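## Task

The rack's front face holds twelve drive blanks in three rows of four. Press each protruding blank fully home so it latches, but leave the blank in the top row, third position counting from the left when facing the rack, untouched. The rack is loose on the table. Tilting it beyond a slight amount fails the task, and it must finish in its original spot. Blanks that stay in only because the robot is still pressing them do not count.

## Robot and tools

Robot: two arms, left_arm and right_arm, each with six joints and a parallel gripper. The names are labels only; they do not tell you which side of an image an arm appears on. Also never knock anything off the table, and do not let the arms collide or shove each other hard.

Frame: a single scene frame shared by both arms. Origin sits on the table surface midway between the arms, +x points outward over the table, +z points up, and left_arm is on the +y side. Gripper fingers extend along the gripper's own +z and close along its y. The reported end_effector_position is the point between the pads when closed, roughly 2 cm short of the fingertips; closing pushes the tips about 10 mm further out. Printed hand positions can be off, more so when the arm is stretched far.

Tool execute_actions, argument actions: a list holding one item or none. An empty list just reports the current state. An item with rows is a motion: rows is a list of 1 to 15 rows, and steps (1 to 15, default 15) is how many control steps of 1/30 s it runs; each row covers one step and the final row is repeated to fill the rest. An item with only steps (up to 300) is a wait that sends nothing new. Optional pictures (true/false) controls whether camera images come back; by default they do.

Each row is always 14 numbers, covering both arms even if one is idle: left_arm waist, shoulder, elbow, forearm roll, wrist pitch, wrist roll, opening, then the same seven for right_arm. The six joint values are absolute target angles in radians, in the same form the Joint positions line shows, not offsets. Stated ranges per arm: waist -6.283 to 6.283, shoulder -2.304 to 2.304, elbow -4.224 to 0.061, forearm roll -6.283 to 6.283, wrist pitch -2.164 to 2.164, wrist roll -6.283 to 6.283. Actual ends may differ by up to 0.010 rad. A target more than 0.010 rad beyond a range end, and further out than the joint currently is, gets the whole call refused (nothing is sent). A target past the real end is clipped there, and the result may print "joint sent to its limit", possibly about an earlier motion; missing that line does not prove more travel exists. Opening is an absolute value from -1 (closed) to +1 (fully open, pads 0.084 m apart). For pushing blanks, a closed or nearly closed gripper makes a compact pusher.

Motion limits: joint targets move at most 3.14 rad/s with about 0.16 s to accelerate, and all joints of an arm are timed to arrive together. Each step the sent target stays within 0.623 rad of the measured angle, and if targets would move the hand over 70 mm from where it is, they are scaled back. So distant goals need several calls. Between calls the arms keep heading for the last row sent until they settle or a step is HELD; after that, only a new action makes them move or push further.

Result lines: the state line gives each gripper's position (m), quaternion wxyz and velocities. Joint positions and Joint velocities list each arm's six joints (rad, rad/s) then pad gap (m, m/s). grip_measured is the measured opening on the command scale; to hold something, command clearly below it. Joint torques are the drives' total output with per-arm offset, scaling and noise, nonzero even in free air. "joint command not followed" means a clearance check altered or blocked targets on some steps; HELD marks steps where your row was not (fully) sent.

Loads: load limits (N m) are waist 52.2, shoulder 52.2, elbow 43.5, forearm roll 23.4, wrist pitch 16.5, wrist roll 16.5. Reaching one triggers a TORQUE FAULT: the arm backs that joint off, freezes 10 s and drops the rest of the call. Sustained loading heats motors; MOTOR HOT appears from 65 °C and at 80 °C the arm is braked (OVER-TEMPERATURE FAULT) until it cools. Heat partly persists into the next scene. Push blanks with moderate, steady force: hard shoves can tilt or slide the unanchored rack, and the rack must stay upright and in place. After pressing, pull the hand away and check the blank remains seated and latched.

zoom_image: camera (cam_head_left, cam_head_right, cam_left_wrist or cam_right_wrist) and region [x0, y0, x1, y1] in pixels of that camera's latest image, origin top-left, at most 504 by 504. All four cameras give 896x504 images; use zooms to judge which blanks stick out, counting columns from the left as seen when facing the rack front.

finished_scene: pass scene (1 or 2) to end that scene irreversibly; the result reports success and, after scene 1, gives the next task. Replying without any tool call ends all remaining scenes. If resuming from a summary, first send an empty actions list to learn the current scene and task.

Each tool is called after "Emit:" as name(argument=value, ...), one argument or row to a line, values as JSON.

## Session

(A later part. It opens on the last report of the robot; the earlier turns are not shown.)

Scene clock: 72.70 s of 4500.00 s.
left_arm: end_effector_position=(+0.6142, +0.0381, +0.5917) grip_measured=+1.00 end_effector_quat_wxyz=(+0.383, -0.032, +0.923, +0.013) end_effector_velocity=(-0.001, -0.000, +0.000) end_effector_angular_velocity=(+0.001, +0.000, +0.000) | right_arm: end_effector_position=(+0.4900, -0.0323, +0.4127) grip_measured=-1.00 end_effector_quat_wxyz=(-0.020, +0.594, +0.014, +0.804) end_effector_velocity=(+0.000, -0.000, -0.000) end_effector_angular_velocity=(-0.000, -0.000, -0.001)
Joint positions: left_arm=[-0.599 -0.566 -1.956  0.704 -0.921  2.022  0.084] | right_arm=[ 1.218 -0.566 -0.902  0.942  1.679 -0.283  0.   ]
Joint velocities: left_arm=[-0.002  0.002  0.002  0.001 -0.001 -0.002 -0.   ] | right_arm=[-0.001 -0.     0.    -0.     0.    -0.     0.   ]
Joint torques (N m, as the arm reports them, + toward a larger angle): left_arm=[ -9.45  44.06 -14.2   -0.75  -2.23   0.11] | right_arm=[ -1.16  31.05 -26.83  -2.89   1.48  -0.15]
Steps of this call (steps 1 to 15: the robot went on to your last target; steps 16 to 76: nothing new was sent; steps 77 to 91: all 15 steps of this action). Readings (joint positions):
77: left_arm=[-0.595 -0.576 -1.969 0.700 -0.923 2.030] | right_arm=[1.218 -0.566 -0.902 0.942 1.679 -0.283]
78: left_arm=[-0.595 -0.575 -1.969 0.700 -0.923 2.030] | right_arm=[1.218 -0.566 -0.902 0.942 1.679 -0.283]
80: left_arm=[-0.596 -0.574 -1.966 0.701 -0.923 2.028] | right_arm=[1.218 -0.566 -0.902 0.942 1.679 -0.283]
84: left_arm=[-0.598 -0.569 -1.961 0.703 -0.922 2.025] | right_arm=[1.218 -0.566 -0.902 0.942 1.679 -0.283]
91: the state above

Emit:
execute_actions(
  actions=[
    {"rows": [[-0.5984,-0.5687,-1.9587,0.7026,-0.9228,2.0243,1, 1.2138,-0.5681,-0.9063,0.9384,1.677,-0.2832,-1],[-0.5984,-0.5687,-1.9587,0.7026,-0.9228,2.0243,1, 1.2138,-0.5681,-0.9063,0.9384,1.677,-0.2832,-1],[-0.5984,-0.5687,-1.9587,0.7026,-0.9228,2.0243,1, 1.2096,-0.5705,-0.9105,0.9345,1.6748,-0.2837,-1]], "steps": 12},
  ],
)

Scene clock: 73.70 s of 4500.00 s.
left_arm: end_effector_position=(+0.6144, +0.0381, +0.5909) grip_measured=+1.00 end_effector_quat_wxyz=(+0.382, -0.032, +0.923, +0.013) end_effector_velocity=(+0.001, +0.000, +0.001) end_effector_angular_velocity=(-0.002, -0.002, -0.000) | right_arm: end_effector_position=(+0.4949, -0.0319, +0.4128) grip_measured=-1.00 end_effector_quat_wxyz=(-0.020, +0.594, +0.014, +0.804) end_effector_velocity=(+0.001, -0.001, +0.000) end_effector_angular_velocity=(-0.000, -0.001, -0.002)
Joint positions: left_arm=[-0.599 -0.568 -1.959  0.703 -0.923  2.024  0.084] | right_arm=[ 1.21  -0.57  -0.91   0.935  1.675 -0.284  0.   ]
Joint velocities: left_arm=[ 0.001  0.001 -0.001 -0.     0.002  0.     0.   ] | right_arm=[-0.003 -0.001 -0.001 -0.001  0.    -0.001  0.   ]
Joint torques (N m, as the arm reports them, + toward a larger angle): left_arm=[-8.44 33.17 -9.81 -1.26 -2.16  0.15] | right_arm=[ -0.38  31.71 -27.39  -2.95   1.55   0.04]
Steps of this call (steps 1 to 15: the robot went on to your last target; steps 16 to 18: nothing new was sent; steps 19 to 30: all 12 steps of this action). Readings (joint positions):
19: left_arm=[-0.599 -0.566 -1.956 0.704 -0.922 2.022] | right_arm=[1.218 -0.566 -0.902 0.942 1.679 -0.283]
20: left_arm=[-0.599 -0.567 -1.956 0.704 -0.922 2.023] | right_arm=[1.217 -0.566 -0.903 0.942 1.679 -0.283]
22: left_arm=[-0.599 -0.568 -1.958 0.703 -0.923 2.024] | right_arm=[1.214 -0.568 -0.906 0.939 1.677 -0.283]
26: left_arm=[-0.599 -0.568 -1.959 0.703 -0.924 2.024] | right_arm=[1.210 -0.570 -0.910 0.935 1.675 -0.284]
30: the state above

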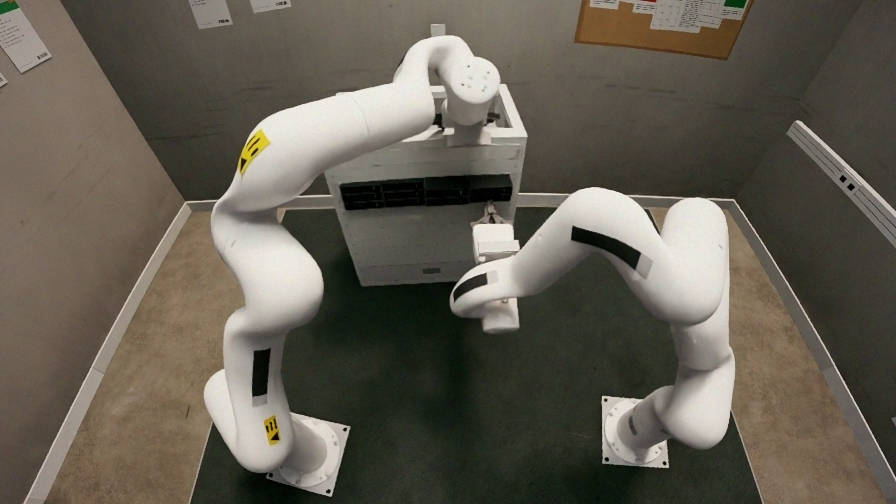

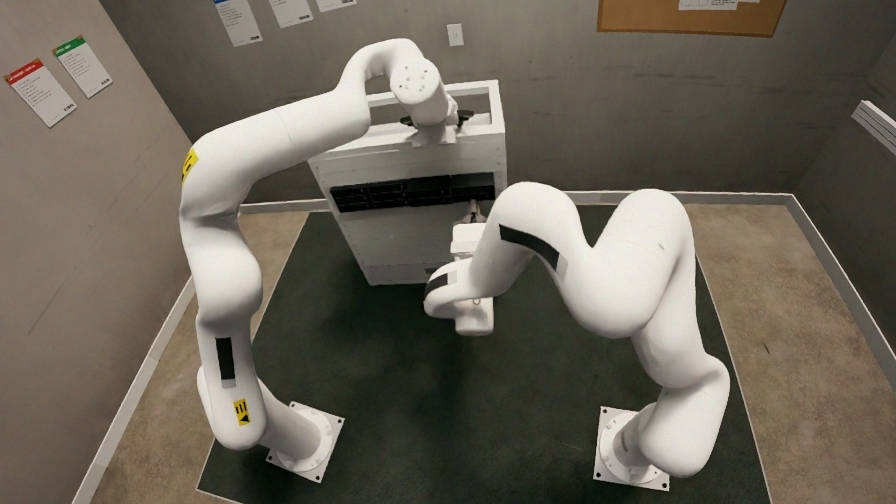

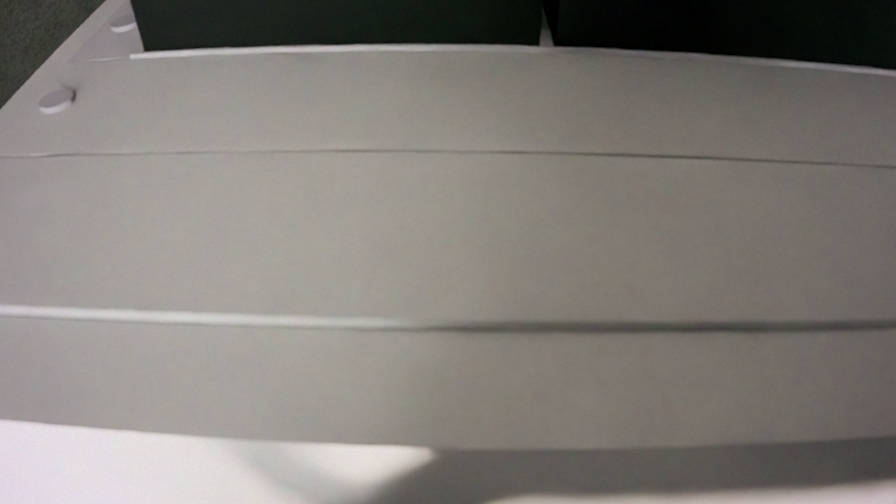

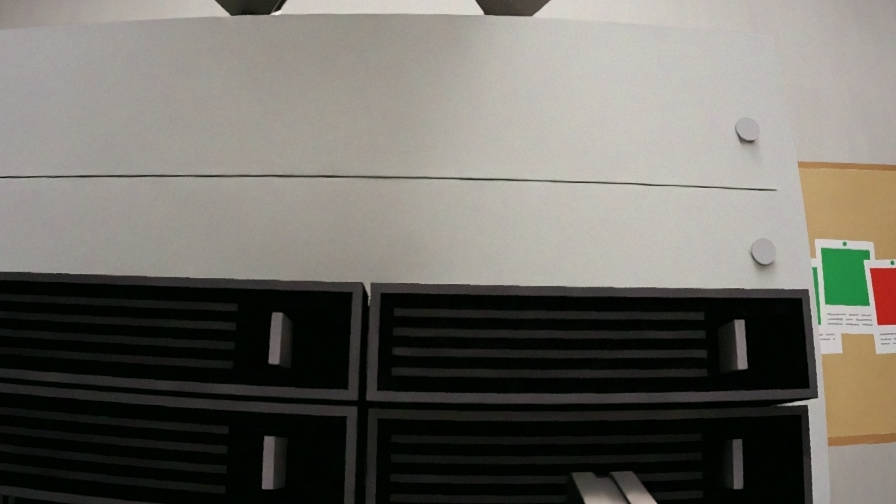

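Emit:
execute_actions(
  actions=[
    {"rows": [[-0.5973,-0.5711,-1.9623,0.7016,-0.9231,2.0262,1, 1.2054,-0.5728,-0.9146,0.9305,1.6726,-0.2843,-1],[-0.5973,-0.5711,-1.9623,0.7016,-0.9231,2.0262,1, 1.2013,-0.5752,-0.9188,0.9266,1.6704,-0.2848,-1],[-0.5973,-0.5711,-1.9623,0.7016,-0.9231,2.0262,1, 1.1971,-0.5776,-0.923,0.9226,1.6682,-0.2854,-1],[-0.5973,-0.5711,-1.9623,0.7016,-0.9231,2.0262,1, 1.1930,-0.5800,-0.9272,0.9186,1.6659,-0.2860,-1],[-0.5973,-0.5711,-1.9623,0.7016,-0.9231,2.0262,1, 1.1889,-0.5824,-0.9313,0.9147,1.6637,-0.2865,-1],[-0.5973,-0.5711,-1.9623,0.7016,-0.9231,2.0262,1, 1.1847,-0.5848,-0.9355,0.9107,1.6615,-0.2871,-1],[-0.5973,-0.5711,-1.9623,0.7016,-0.9231,2.0262,1, 1.1806,-0.5872,-0.9397,0.9068,1.6593,-0.2876,-1],[-0.5973,-0.5711,-1.9623,0.7016,-0.9231,2.0262,1, 1.1764,-0.5896,-0.9439,0.9028,1.6571,-0.2882,-1],[-0.5973,-0.5711,-1.9623,0.7016,-0.9231,2.0262,1, 1.1723,-0.592,-0.948,0.8989,1.6549,-0.2888,-1],[-0.5973,-0.5711,-1.9623,0.7016,-0.9231,2.0262,1, 1.1681,-0.5944,-0.9522,0.8949,1.6527,-0.2893,-1]], "steps": 15},
  ],
)

Scene clock: 76.50 s of 4500.00 s.
left_arm: end_effector_position=(+0.6155, +0.0380, +0.5903) grip_measured=+1.00 end_effector_quat_wxyz=(+0.382, -0.032, +0.923, +0.014) end_effector_velocity=(-0.000, +0.000, +0.001) end_effector_angular_velocity=(-0.001, -0.001, +0.000) | right_arm: end_effector_position=(+0.5189, -0.0307, +0.4127) grip_measured=-1.00 end_effector_quat_wxyz=(-0.020, +0.594, +0.014, +0.804) end_effector_velocity=(+0.014, -0.001, -0.000) end_effector_angular_velocity=(-0.000, +0.001, -0.003)
Joint positions: left_arm=[-0.597 -0.571 -1.962  0.701 -0.923  2.026  0.084] | right_arm=[ 1.17  -0.593 -0.951  0.896  1.654 -0.289  0.   ]
Joint velocities: left_arm=[ 0.     0.001 -0.     0.    -0.     0.     0.   ] | right_arm=[-0.023 -0.012 -0.021 -0.019 -0.012 -0.003  0.   ]
Joint torques (N m, as the arm reports them, + toward a larger angle): left_arm=[ -5.4   35.94 -11.54   0.23  -1.91   0.14] | right_arm=[ -1.79  34.79 -26.41  -1.83   1.79  -0.17]
Steps of this call (steps 1 to 15: the robot went on to your last target; steps 16 to 69: nothing new was sent; steps 70 to 84: all 15 steps of this action). Readings (joint positions):
70: left_arm=[-0.598 -0.569 -1.959 0.703 -0.923 2.024] | right_arm=[1.210 -0.571 -0.911 0.934 1.675 -0.284]
71: left_arm=[-0.598 -0.569 -1.959 0.702 -0.923 2.025] | right_arm=[1.209 -0.571 -0.911 0.934 1.674 -0.284]
73: left_arm=[-0.598 -0.571 -1.961 0.702 -0.923 2.025] | right_arm=[1.204 -0.574 -0.916 0.929 1.672 -0.284]
77: left_arm=[-0.597 -0.571 -1.962 0.701 -0.923 2.026] | right_arm=[1.190 -0.582 -0.931 0.915 1.664 -0.286]
84: the state above

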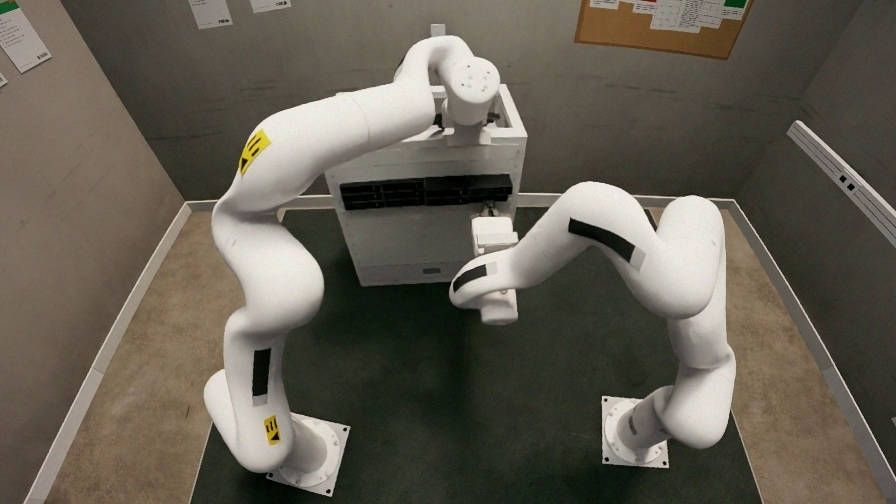

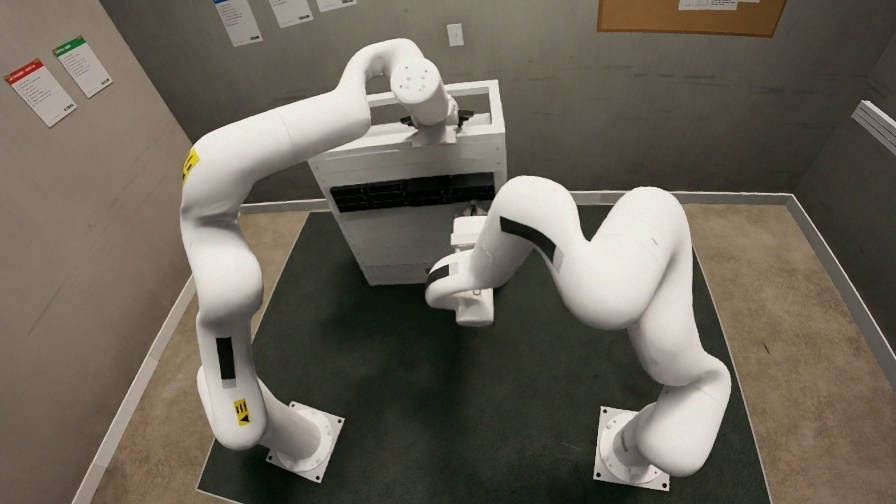

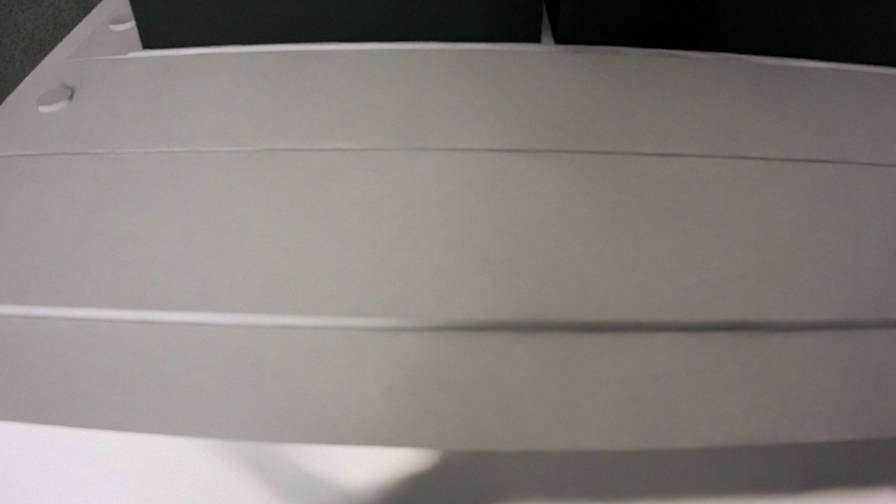

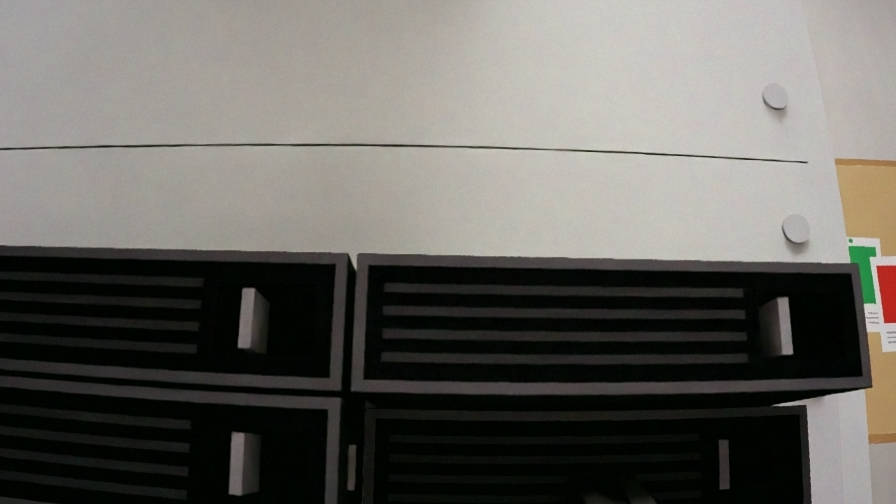

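Emit:
execute_actions(
  actions=[
    {"rows": [[-0.5973,-0.5711,-1.9623,0.7016,-0.9231,2.0262,1, 1.1665,-0.5953,-0.9539,0.8933,1.6518,-0.2895,-1],[-0.5973,-0.5711,-1.9623,0.7016,-0.9231,2.0262,1, 1.1648,-0.5963,-0.9556,0.8917,1.6509,-0.2898,-1],[-0.5973,-0.5711,-1.9623,0.7016,-0.9231,2.0262,1, 1.1632,-0.5972,-0.9572,0.8902,1.6501,-0.29,-1],[-0.5973,-0.5711,-1.9623,0.7016,-0.9231,2.0262,1, 1.1615,-0.5982,-0.9589,0.8886,1.6492,-0.2902,-1],[-0.5973,-0.5711,-1.9623,0.7016,-0.9231,2.0262,1, 1.1599,-0.5991,-0.9606,0.8870,1.6483,-0.2905,-1]], "steps": 10},
  ],
  pictures=false,
)

Scene clock: 77.73 s of 4500.00 s.
left_arm: end_effector_position=(+0.6158, +0.0382, +0.5907) grip_measured=+1.00 end_effector_quat_wxyz=(+0.383, -0.032, +0.923, +0.013) end_effector_velocity=(+0.000, +0.000, +0.000) end_effector_angular_velocity=(-0.000, -0.000, +0.000) | right_arm: end_effector_position=(+0.5222, -0.0303, +0.4129) grip_measured=-1.00 end_effector_quat_wxyz=(-0.020, +0.592, +0.015, +0.806) end_effector_velocity=(+0.002, +0.003, -0.000) end_effector_angular_velocity=(+0.001, +0.004, +0.002)
Joint positions: left_arm=[-0.597 -0.571 -1.962  0.702 -0.923  2.026  0.084] | right_arm=[ 1.164 -0.599 -0.957  0.888  1.655 -0.291  0.   ]
Joint velocities: left_arm=[ 0.    -0.001 -0.001  0.    -0.001  0.    -0.   ] | right_arm=[-0.    -0.004 -0.008 -0.001 -0.007 -0.002  0.   ]
Joint torques (N m, as the arm reports them, + toward a larger angle): left_arm=[ -6.91  41.07 -13.2    0.07  -2.48   0.18] | right_arm=[-21.4   32.26 -49.88  -3.74  -3.89  -0.07]
Steps of this call (steps 1 to 15: the robot went on to your last target; steps 16 to 27: nothing new was sent; steps 28 to 37: all 10 steps of this action). Readings (joint positions):
28: left_arm=[-0.597 -0.571 -1.962 0.702 -0.923 2.026] | right_arm=[1.168 -0.594 -0.952 0.895 1.653 -0.289]
29: left_arm=[-0.597 -0.571 -1.962 0.702 -0.923 2.026] | right_arm=[1.168 -0.595 -0.953 0.894 1.653 -0.289]
31: left_arm=[-0.597 -0.571 -1.962 0.702 -0.923 2.026] | right_arm=[1.167 -0.596 -0.954 0.893 1.653 -0.290]
35: left_arm=[-0.597 -0.571 -1.962 0.702 -0.923 2.026] | right_arm=[1.164 -0.598 -0.956 0.889 1.655 -0.290]
37: the state above

Emit:
execute_actions(
  actions=[],
)

Scene clock: 78.23 s of 4500.00 s.
left_arm: end_effector_position=(+0.6157, +0.0382, +0.5907) grip_measured=+1.00 end_effector_quat_wxyz=(+0.383, -0.032, +0.923, +0.013) end_effector_velocity=(-0.000, +0.000, +0.001) end_effector_angular_velocity=(+0.000, -0.000, +0.000) | right_arm: end_effector_position=(+0.5222, -0.0302, +0.4128) grip_measured=-1.00 end_effector_quat_wxyz=(-0.020, +0.592, +0.016, +0.806) end_effector_velocity=(-0.001, +0.001, -0.000) end_effector_angular_velocity=(-0.001, -0.000, +0.002)
Joint positions: left_arm=[-0.597 -0.571 -1.962  0.702 -0.923  2.026  0.084] | right_arm=[ 1.164 -0.599 -0.957  0.887  1.656 -0.291  0.   ]
Joint velocities: left_arm=[-0.     0.001  0.001  0.    -0.001 -0.    -0.   ] | right_arm=[ 0.002 -0.     0.    -0.     0.    -0.     0.   ]
Joint torques (N m, as the arm reports them, + toward a larger angle): left_arm=[ -7.4   42.48 -12.96  -0.26  -2.77   0.19] | right_arm=[-20.39  31.57 -51.25  -4.24  -4.39   0.  ]
Steps of this call (steps 1 to 15: the robot went on to your last target). Readings (joint positions):
1: left_arm=[-0.597 -0.571 -1.962 0.702 -0.923 2.026] | right_arm=[1.164 -0.599 -0.957 0.888 1.655 -0.291]
2: left_arm=[-0.597 -0.571 -1.962 0.702 -0.923 2.026] | right_arm=[1.164 -0.599 -0.957 0.888 1.655 -0.291]
4: left_arm=[-0.597 -0.571 -1.962 0.702 -0.923 2.026] | right_arm=[1.164 -0.599 -0.957 0.888 1.655 -0.291]
8: left_arm=[-0.597 -0.571 -1.962 0.702 -0.923 2.026] | right_arm=[1.164 -0.599 -0.957 0.887 1.655 -0.291]
15: the state above
All arms were judged still, so your last target was given up. Only a new action makes them travel on or press farther. Fingers that are still opening or closing keep moving.

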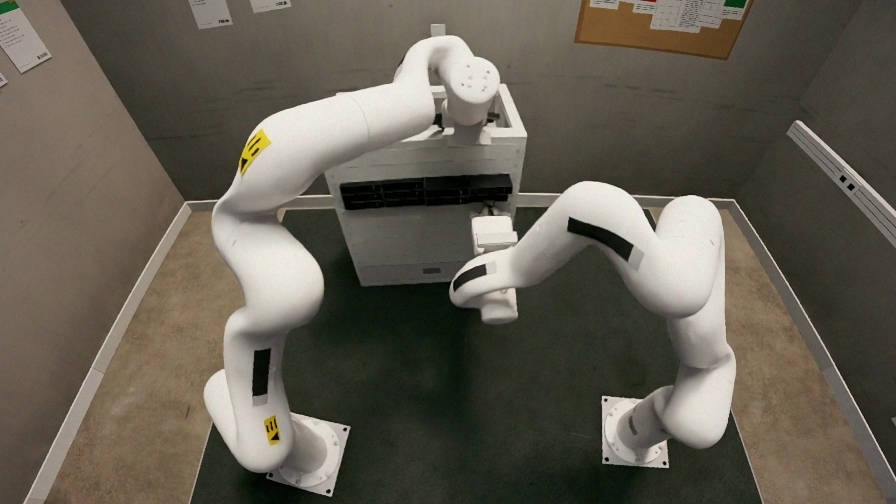

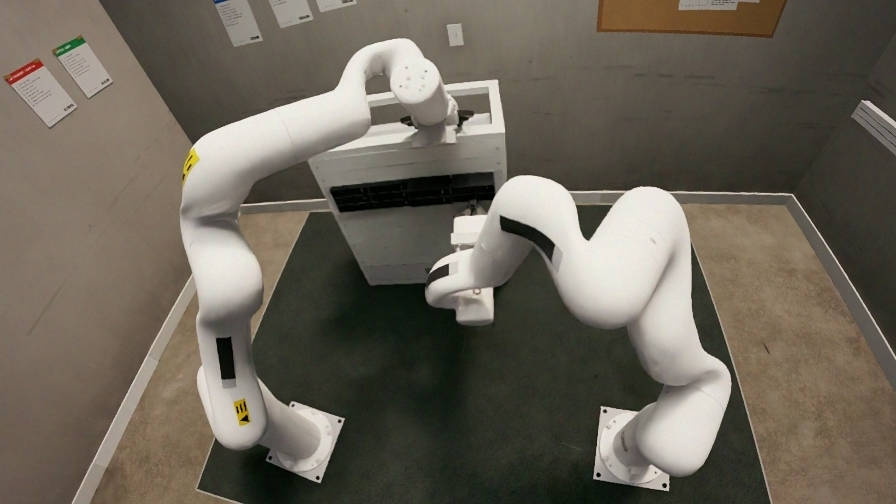

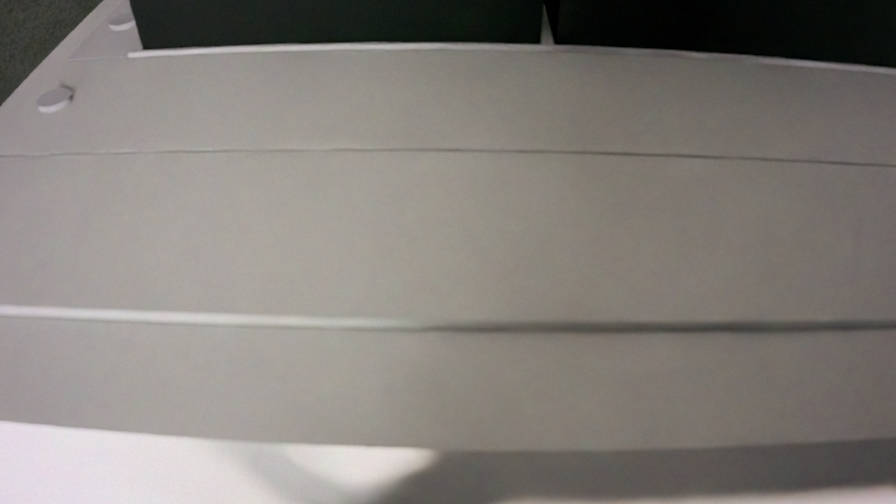

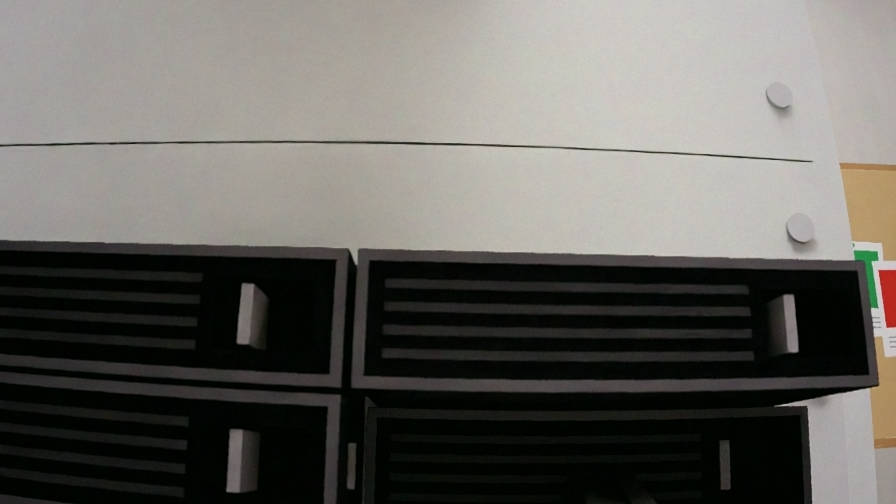

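Emit:
execute_actions(
  actions=[
    {"rows": [[-0.5973,-0.5711,-1.9623,0.7016,-0.9231,2.0262,1, 1.1681,-0.5944,-0.9522,0.8949,1.6527,-0.2893,-1],[-0.5973,-0.5711,-1.9623,0.7016,-0.9231,2.0262,1, 1.1764,-0.5896,-0.9439,0.9028,1.6571,-0.2882,-1],[-0.5973,-0.5711,-1.9623,0.7016,-0.9231,2.0262,1, 1.1889,-0.5824,-0.9313,0.9147,1.6637,-0.2865,-1],[-0.5973,-0.5711,-1.9623,0.7016,-0.9231,2.0262,1, 1.2013,-0.5752,-0.9188,0.9266,1.6704,-0.2848,-1],[-0.5973,-0.5711,-1.9623,0.7016,-0.9231,2.0262,1, 1.2138,-0.5681,-0.9063,0.9384,1.677,-0.2832,-1],[-0.5973,-0.5711,-1.9623,0.7016,-0.9231,2.0262,1, 1.2241,-0.562,-0.8958,0.9483,1.6825,-0.2817,-1],[-0.5973,-0.5711,-1.9623,0.7016,-0.9231,2.0262,1, 1.2311,-0.5580,-0.8887,0.9550,1.6862,-0.2808,-1]], "steps": 13},
  ],
)

Scene clock: 82.20 s of 4500.00 s.
left_arm: end_effector_position=(+0.6154, +0.0381, +0.5906) grip_measured=+1.00 end_effector_quat_wxyz=(+0.382, -0.032, +0.923, +0.014) end_effector_velocity=(+0.000, +0.000, +0.001) end_effector_angular_velocity=(-0.002, -0.002, -0.001) | right_arm: end_effector_position=(+0.4842, -0.0327, +0.4128) grip_measured=-1.00 end_effector_quat_wxyz=(-0.020, +0.594, +0.014, +0.804) end_effector_velocity=(-0.021, -0.005, -0.001) end_effector_angular_velocity=(-0.007, -0.009, -0.007)
Joint positions: left_arm=[-0.598 -0.571 -1.962  0.701 -0.924  2.026  0.084] | right_arm=[ 1.228 -0.56  -0.892  0.952  1.683 -0.281  0.   ]
Joint velocities: left_arm=[ 0.     0.001 -0.     0.     0.001 -0.     0.   ] | right_arm=[0.032 0.017 0.04  0.033 0.031 0.004 0.   ]
Joint torques (N m, as the arm reports them, + toward a larger angle): left_arm=[ -4.93  40.45 -13.71   0.72  -1.86   0.18] | right_arm=[ -0.21  29.53 -22.92  -3.07   1.53  -0.07]
Steps of this call (steps 1 to 90: nothing new was sent; then 0.53 s passed at rest; steps 91 to 103: all 13 steps of this action). Readings (joint positions):
91: left_arm=[-0.597 -0.571 -1.962 0.702 -0.923 2.026] | right_arm=[1.164 -0.599 -0.956 0.887 1.656 -0.290]
92: left_arm=[-0.597 -0.571 -1.962 0.702 -0.923 2.026] | right_arm=[1.165 -0.598 -0.955 0.889 1.656 -0.290]
94: left_arm=[-0.598 -0.571 -1.962 0.701 -0.924 2.026] | right_arm=[1.171 -0.593 -0.950 0.897 1.653 -0.289]
98: left_arm=[-0.598 -0.571 -1.962 0.701 -0.924 2.026] | right_arm=[1.207 -0.571 -0.915 0.933 1.670 -0.284]
103: the state above

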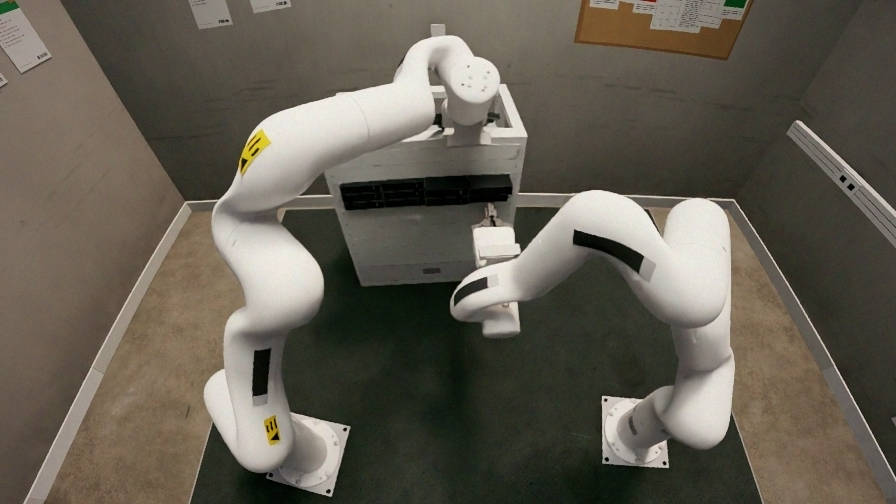

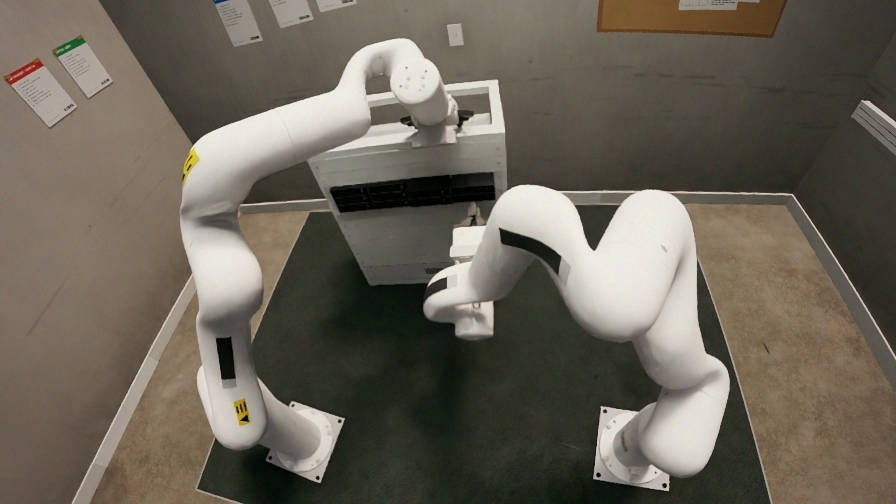

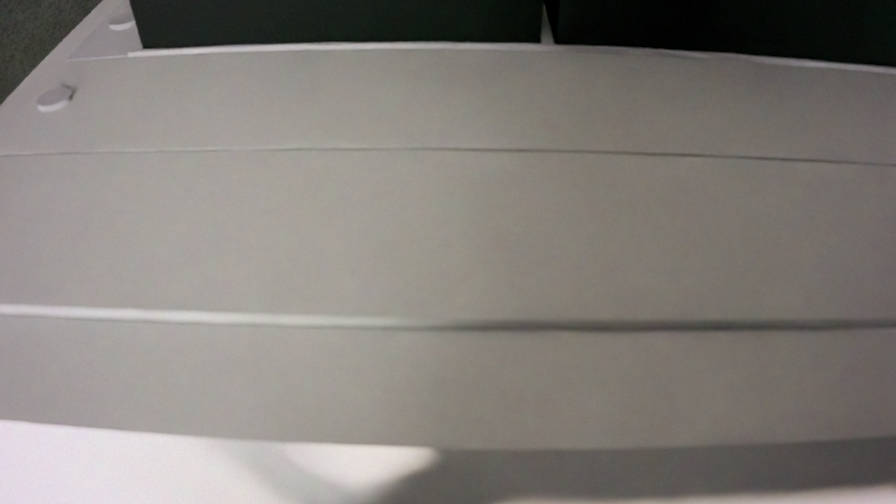

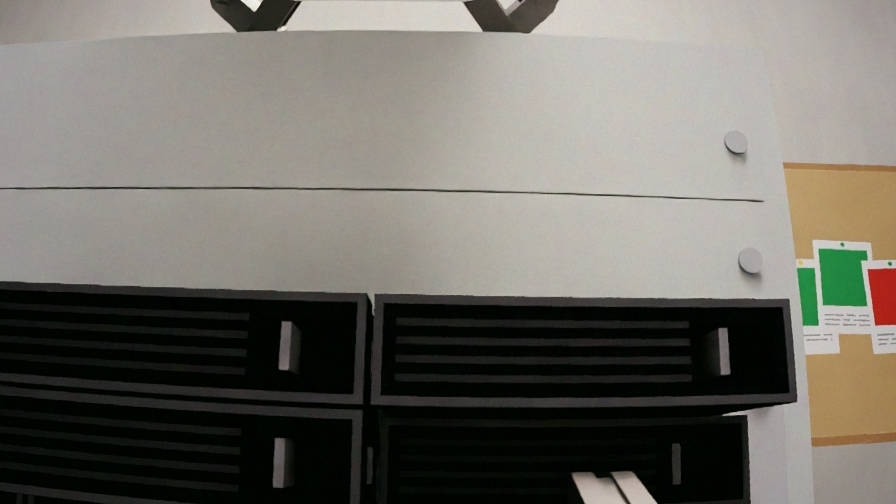

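Emit:
execute_actions(
  actions=[
    {"rows": [[-0.5973,-0.5711,-1.9623,0.7016,-0.9231,2.0262,1, 1.2311,-0.543,-0.8883,0.9538,1.6777,-0.2928,-1],[-0.5973,-0.5711,-1.9623,0.7016,-0.9231,2.0262,1, 1.2311,-0.528,-0.888,0.9526,1.6693,-0.3048,-1],[-0.5973,-0.5711,-1.9623,0.7016,-0.9231,2.0262,1, 1.2311,-0.513,-0.8876,0.9514,1.6608,-0.3167,-1],[-0.5973,-0.5711,-1.9623,0.7016,-0.9231,2.0262,1, 1.2311,-0.4980,-0.8872,0.9502,1.6523,-0.3287,-1],[-0.5973,-0.5711,-1.9623,0.7016,-0.9231,2.0262,1, 1.2311,-0.4980,-0.8872,0.9502,1.6523,-0.3287,-1],[-0.5973,-0.5711,-1.9623,0.7016,-0.9231,2.0262,1, 1.2311,-0.4980,-0.8872,0.9502,1.6523,-0.3287,-1],[-0.5973,-0.5711,-1.9623,0.7016,-0.9231,2.0262,1, 1.2311,-0.4980,-0.8872,0.9502,1.6523,-0.3287,-1],[-0.5973,-0.5711,-1.9623,0.7016,-0.9231,2.0262,1, 1.2278,-0.5,-0.8905,0.9471,1.6505,-0.329,-1],[-0.5973,-0.5711,-1.9623,0.7016,-0.9231,2.0262,1, 1.2245,-0.502,-0.8939,0.9441,1.6487,-0.3292,-1],[-0.5973,-0.5711,-1.9623,0.7016,-0.9231,2.0262,1, 1.2212,-0.5041,-0.8972,0.941,1.6468,-0.3294,-1],[-0.5973,-0.5711,-1.9623,0.7016,-0.9231,2.0262,1, 1.2179,-0.5061,-0.9006,0.9379,1.645,-0.3297,-1],[-0.5973,-0.5711,-1.9623,0.7016,-0.9231,2.0262,1, 1.2145,-0.5082,-0.9039,0.9349,1.6432,-0.3299,-1],[-0.5973,-0.5711,-1.9623,0.7016,-0.9231,2.0262,1, 1.2112,-0.5102,-0.9073,0.9318,1.6414,-0.3301,-1],[-0.5973,-0.5711,-1.9623,0.7016,-0.9231,2.0262,1, 1.2071,-0.5128,-0.9114,0.928,1.6391,-0.3304,-1],[-0.5973,-0.5711,-1.9623,0.7016,-0.9231,2.0262,1, 1.2029,-0.5153,-0.9156,0.9241,1.6368,-0.3307,-1]], "steps": 15},
  ],
)

Scene clock: 85.33 s of 4500.00 s.
left_arm: end_effector_position=(+0.6156, +0.0381, +0.5907) grip_measured=+1.00 end_effector_quat_wxyz=(+0.382, -0.032, +0.923, +0.013) end_effector_velocity=(+0.001, +0.001, +0.003) end_effector_angular_velocity=(-0.003, -0.004, +0.001) | right_arm: end_effector_position=(+0.4916, -0.0321, +0.4411) grip_measured=-1.00 end_effector_quat_wxyz=(-0.020, +0.593, +0.014, +0.804) end_effector_velocity=(+0.056, +0.006, +0.001) end_effector_angular_velocity=(-0.005, -0.004, +0.005)
Joint positions: left_arm=[-0.597 -0.571 -1.962  0.702 -0.923  2.026  0.084] | right_arm=[ 1.215 -0.509 -0.903  0.935  1.644 -0.329  0.   ]
Joint velocities: left_arm=[ 0.002  0.001 -0.003  0.001  0.002 -0.     0.   ] | right_arm=[-0.094 -0.058 -0.094 -0.095 -0.049 -0.012  0.   ]
Joint torques (N m, as the arm reports them, + toward a larger angle): left_arm=[ -4.57  41.34 -14.16   1.05  -1.69   0.08] | right_arm=[ -2.22  29.67 -26.95  -2.91   1.25  -0.14]
Steps of this call (steps 1 to 15: the robot went on to your last target; steps 16 to 79: nothing new was sent; steps 80 to 94: all 15 steps of this action). Readings (joint positions):
80: left_arm=[-0.597 -0.571 -1.962 0.702 -0.923 2.026] | right_arm=[1.231 -0.558 -0.889 0.955 1.686 -0.281]
81: left_arm=[-0.597 -0.571 -1.962 0.702 -0.923 2.026] | right_arm=[1.231 -0.556 -0.888 0.955 1.684 -0.283]
83: left_arm=[-0.597 -0.571 -1.962 0.702 -0.923 2.026] | right_arm=[1.231 -0.541 -0.888 0.954 1.675 -0.296]
87: left_arm=[-0.597 -0.571 -1.962 0.702 -0.923 2.026] | right_arm=[1.231 -0.505 -0.888 0.951 1.658 -0.322]
94: the state above

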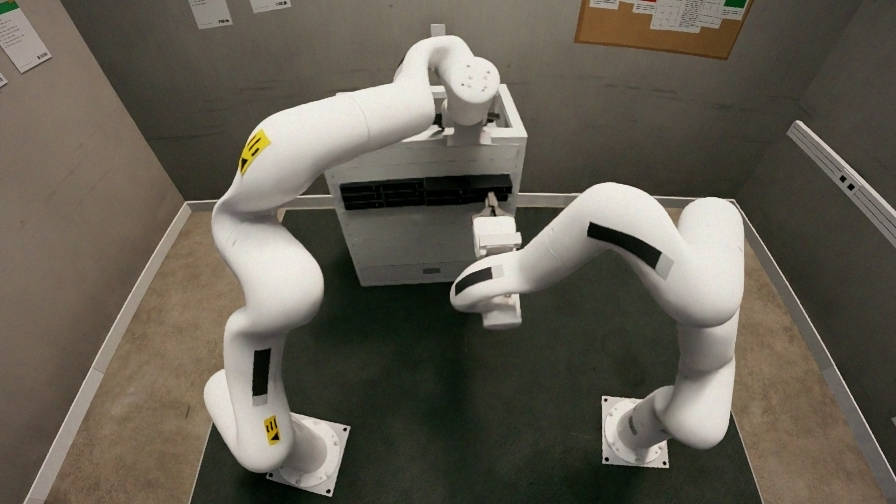

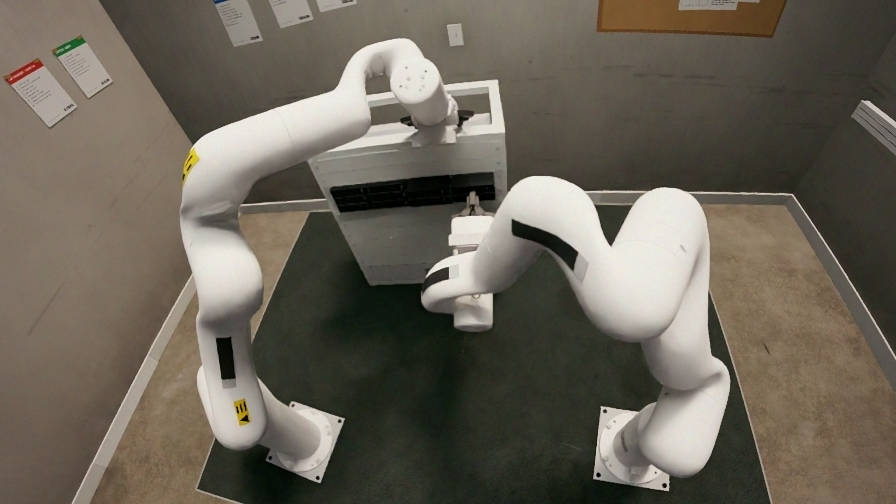

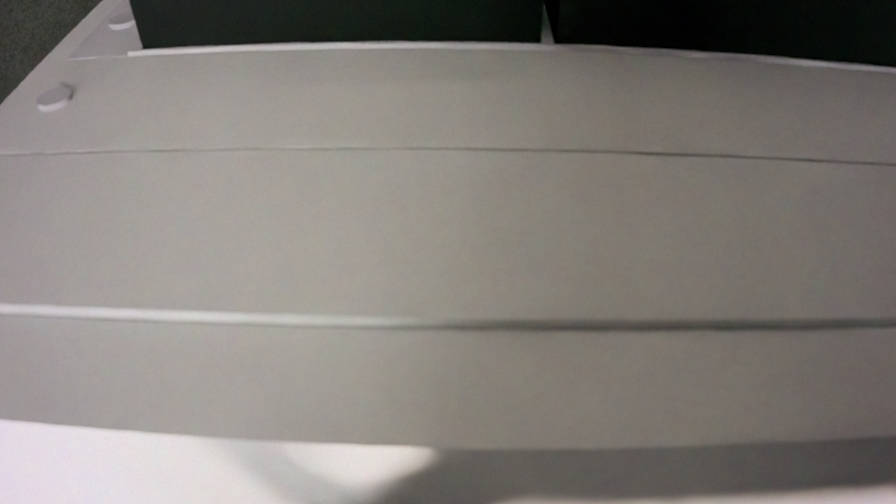

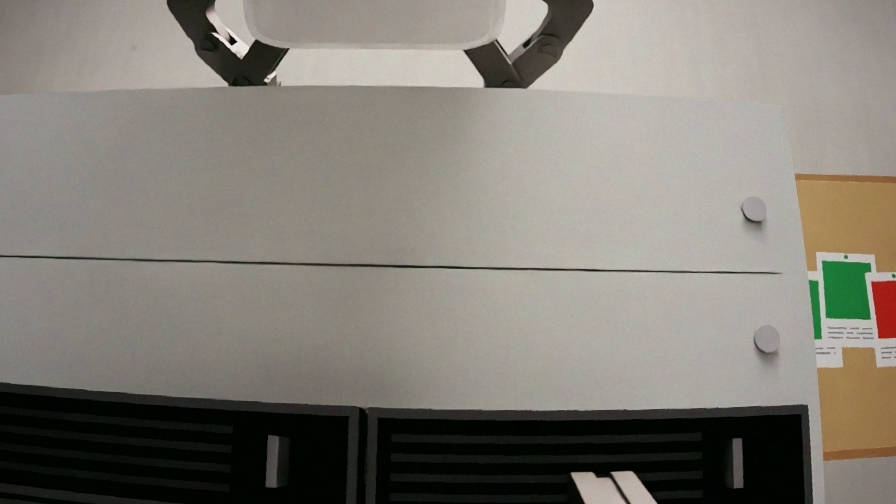

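Emit:
execute_actions(
  actions=[
    {"rows": [[-0.5973,-0.5711,-1.9623,0.7016,-0.9231,2.0262,1, 1.1980,-0.5184,-0.9206,0.9195,1.6341,-0.3311,-1],[-0.5973,-0.5711,-1.9623,0.7016,-0.9231,2.0262,1, 1.1930,-0.5215,-0.9257,0.9149,1.6313,-0.3314,-1],[-0.5973,-0.5711,-1.9623,0.7016,-0.9231,2.0262,1, 1.1880,-0.5245,-0.9307,0.9104,1.6286,-0.3318,-1],[-0.5973,-0.5711,-1.9623,0.7016,-0.9231,2.0262,1, 1.1831,-0.5276,-0.9357,0.9058,1.6259,-0.3321,-1],[-0.5973,-0.5711,-1.9623,0.7016,-0.9231,2.0262,1, 1.1781,-0.5306,-0.9407,0.9012,1.6231,-0.3325,-1],[-0.5973,-0.5711,-1.9623,0.7016,-0.9231,2.0262,1, 1.1739,-0.5332,-0.9449,0.8973,1.6209,-0.3327,-1],[-0.5973,-0.5711,-1.9623,0.7016,-0.9231,2.0262,1, 1.1706,-0.5352,-0.9482,0.8943,1.6190,-0.3330,-1],[-0.5973,-0.5711,-1.9623,0.7016,-0.9231,2.0262,1, 1.1681,-0.5368,-0.9507,0.8920,1.6177,-0.3332,-1],[-0.5973,-0.5711,-1.9623,0.7016,-0.9231,2.0262,1, 1.1665,-0.5378,-0.9524,0.8904,1.6168,-0.3333,-1],[-0.5973,-0.5711,-1.9623,0.7016,-0.9231,2.0262,1, 1.1648,-0.5388,-0.9541,0.8889,1.6159,-0.3334,-1],[-0.5973,-0.5711,-1.9623,0.7016,-0.9231,2.0262,1, 1.1635,-0.5396,-0.9554,0.8877,1.6151,-0.3335,-1],[-0.5973,-0.5711,-1.9623,0.7016,-0.9231,2.0262,1, 1.1624,-0.5404,-0.9566,0.8866,1.6145,-0.3336,-1]], "steps": 15},
  ],
  pictures=false,
)

Emit:
execute_actions(
  actions=[
    {"steps": 8},
  ],
)

Scene clock: 87.63 s of 4500.00 s.
left_arm: end_effector_position=(+0.6157, +0.0382, +0.5908) grip_measured=+1.00 end_effector_quat_wxyz=(+0.383, -0.032, +0.923, +0.013) end_effector_velocity=(+0.001, -0.000, -0.000) end_effector_angular_velocity=(-0.000, -0.001, -0.001) | right_arm: end_effector_position=(+0.5213, -0.0305, +0.4418) grip_measured=-1.00 end_effector_quat_wxyz=(-0.020, +0.593, +0.015, +0.805) end_effector_velocity=(+0.005, -0.000, +0.000) end_effector_angular_velocity=(-0.009, -0.019, -0.001)
Joint positions: left_arm=[-0.597 -0.571 -1.962  0.702 -0.923  2.026  0.084] | right_arm=[ 1.166 -0.539 -0.953  0.888  1.619 -0.333  0.   ]
Joint velocities: left_arm=[ 0.    -0.001 -0.     0.001  0.002 -0.     0.   ] | right_arm=[-0.011 -0.012 -0.008 -0.018  0.016 -0.004  0.   ]
Joint torques (N m, as the arm reports them, + toward a larger angle): left_arm=[ -5.46  41.84 -13.84   0.78  -2.12   0.17] | right_arm=[-11.41  31.93 -38.95  -1.37  -0.81  -0.09]
Steps of this call (steps 1 to 30: the robot went on to your last target; steps 31 to 54: nothing new was sent; steps 55 to 69: all 15 steps of this action). Readings (joint positions):
55: left_arm=[-0.597 -0.571 -1.962 0.702 -0.923 2.026] | right_arm=[1.203 -0.515 -0.916 0.924 1.637 -0.331]
56: left_arm=[-0.597 -0.571 -1.962 0.702 -0.923 2.026] | right_arm=[1.202 -0.516 -0.917 0.923 1.636 -0.331]
58: left_arm=[-0.597 -0.571 -1.962 0.702 -0.923 2.026] | right_arm=[1.196 -0.519 -0.922 0.918 1.633 -0.331]
62: left_arm=[-0.597 -0.571 -1.962 0.702 -0.923 2.026] | right_arm=[1.180 -0.530 -0.939 0.903 1.624 -0.332]
69: the state above

Scene clock: 87.90 s of 4500.00 s.
left_arm: end_effector_position=(+0.6157, +0.0382, +0.5908) grip_measured=+1.00 end_effector_quat_wxyz=(+0.383, -0.032, +0.923, +0.013) end_effector_velocity=(-0.000, +0.000, +0.001) end_effector_angular_velocity=(-0.000, -0.001, +0.000) | right_arm: end_effector_position=(+0.5219, -0.0302, +0.4418) grip_measured=-1.00 end_effector_quat_wxyz=(-0.020, +0.592, +0.015, +0.805) end_effector_velocity=(+0.001, +0.001, +0.000) end_effector_angular_velocity=(+0.002, +0.003, -0.001)
Joint positions: left_arm=[-0.597 -0.571 -1.962  0.702 -0.923  2.026  0.084] | right_arm=[ 1.165 -0.54  -0.955  0.887  1.618 -0.334  0.   ]
Joint velocities: left_arm=[-0.     0.001  0.     0.    -0.001 -0.    -0.   ] | right_arm=[-0.    -0.001 -0.005  0.002 -0.005 -0.001  0.   ]
Joint torques (N m, as the arm reports them, + toward a larger angle): left_arm=[ -6.28  41.79 -13.73   0.23  -2.43   0.16] | right_arm=[-16.17  30.03 -46.29  -3.76  -2.76  -0.02]
Steps of this call (steps 1 to 8: the robot went on to your last target). Readings (joint positions):
1: left_arm=[-0.597 -0.571 -1.962 0.702 -0.923 2.026] | right_arm=[1.165 -0.539 -0.954 0.888 1.619 -0.334]
2: left_arm=[-0.597 -0.571 -1.962 0.702 -0.923 2.026] | right_arm=[1.165 -0.540 -0.954 0.887 1.619 -0.334]
4: left_arm=[-0.597 -0.571 -1.962 0.702 -0.923 2.026] | right_arm=[1.165 -0.540 -0.954 0.887 1.619 -0.334]
8: the state above

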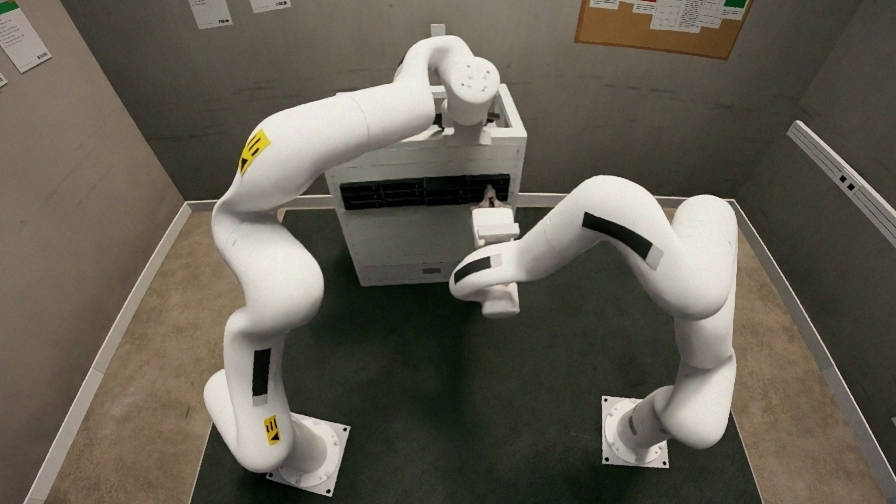

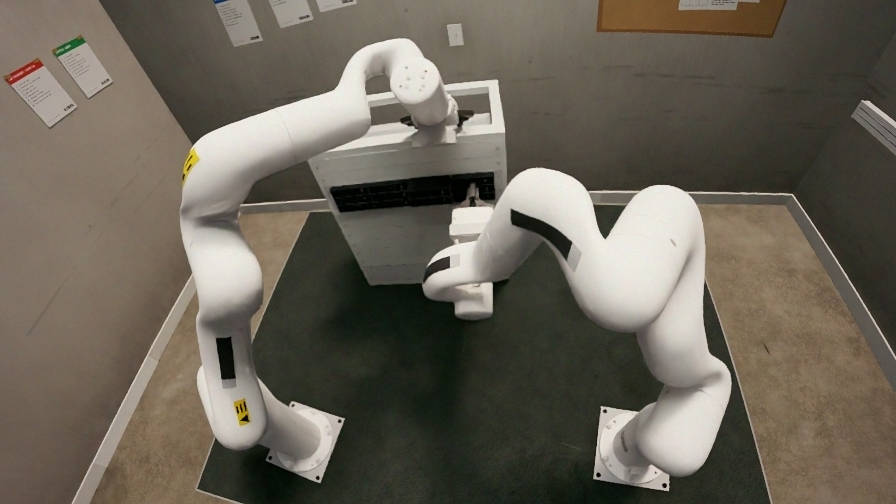

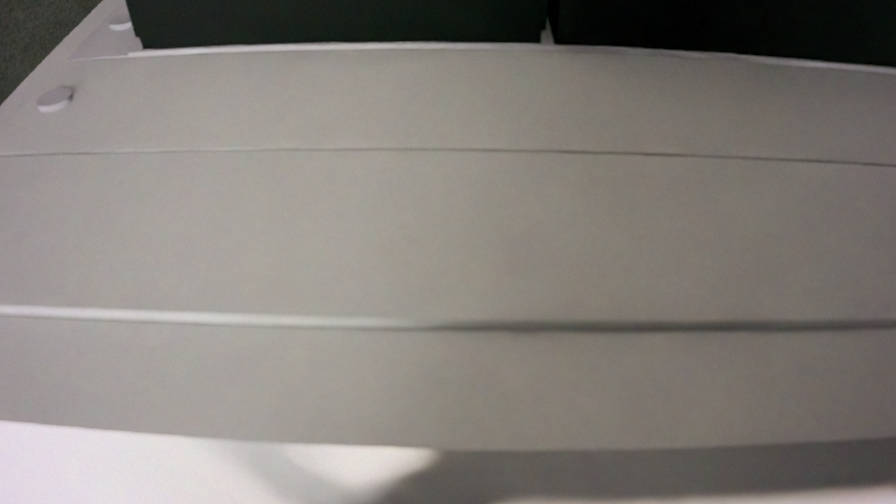

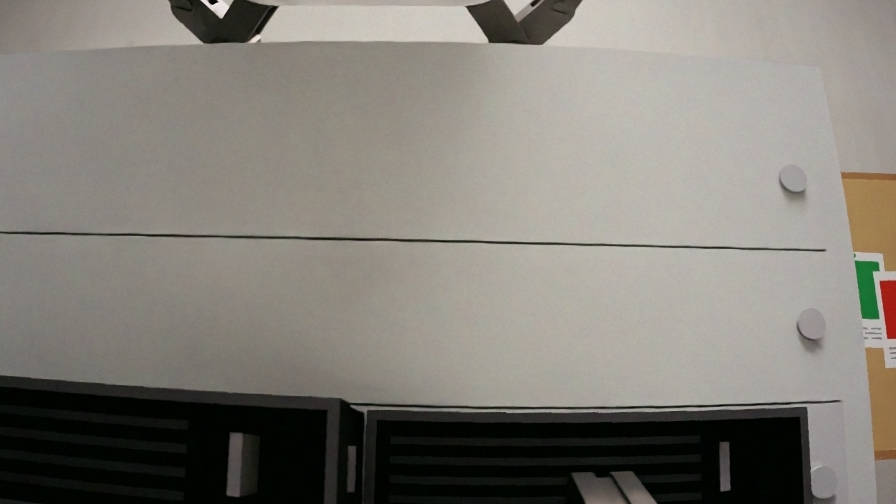

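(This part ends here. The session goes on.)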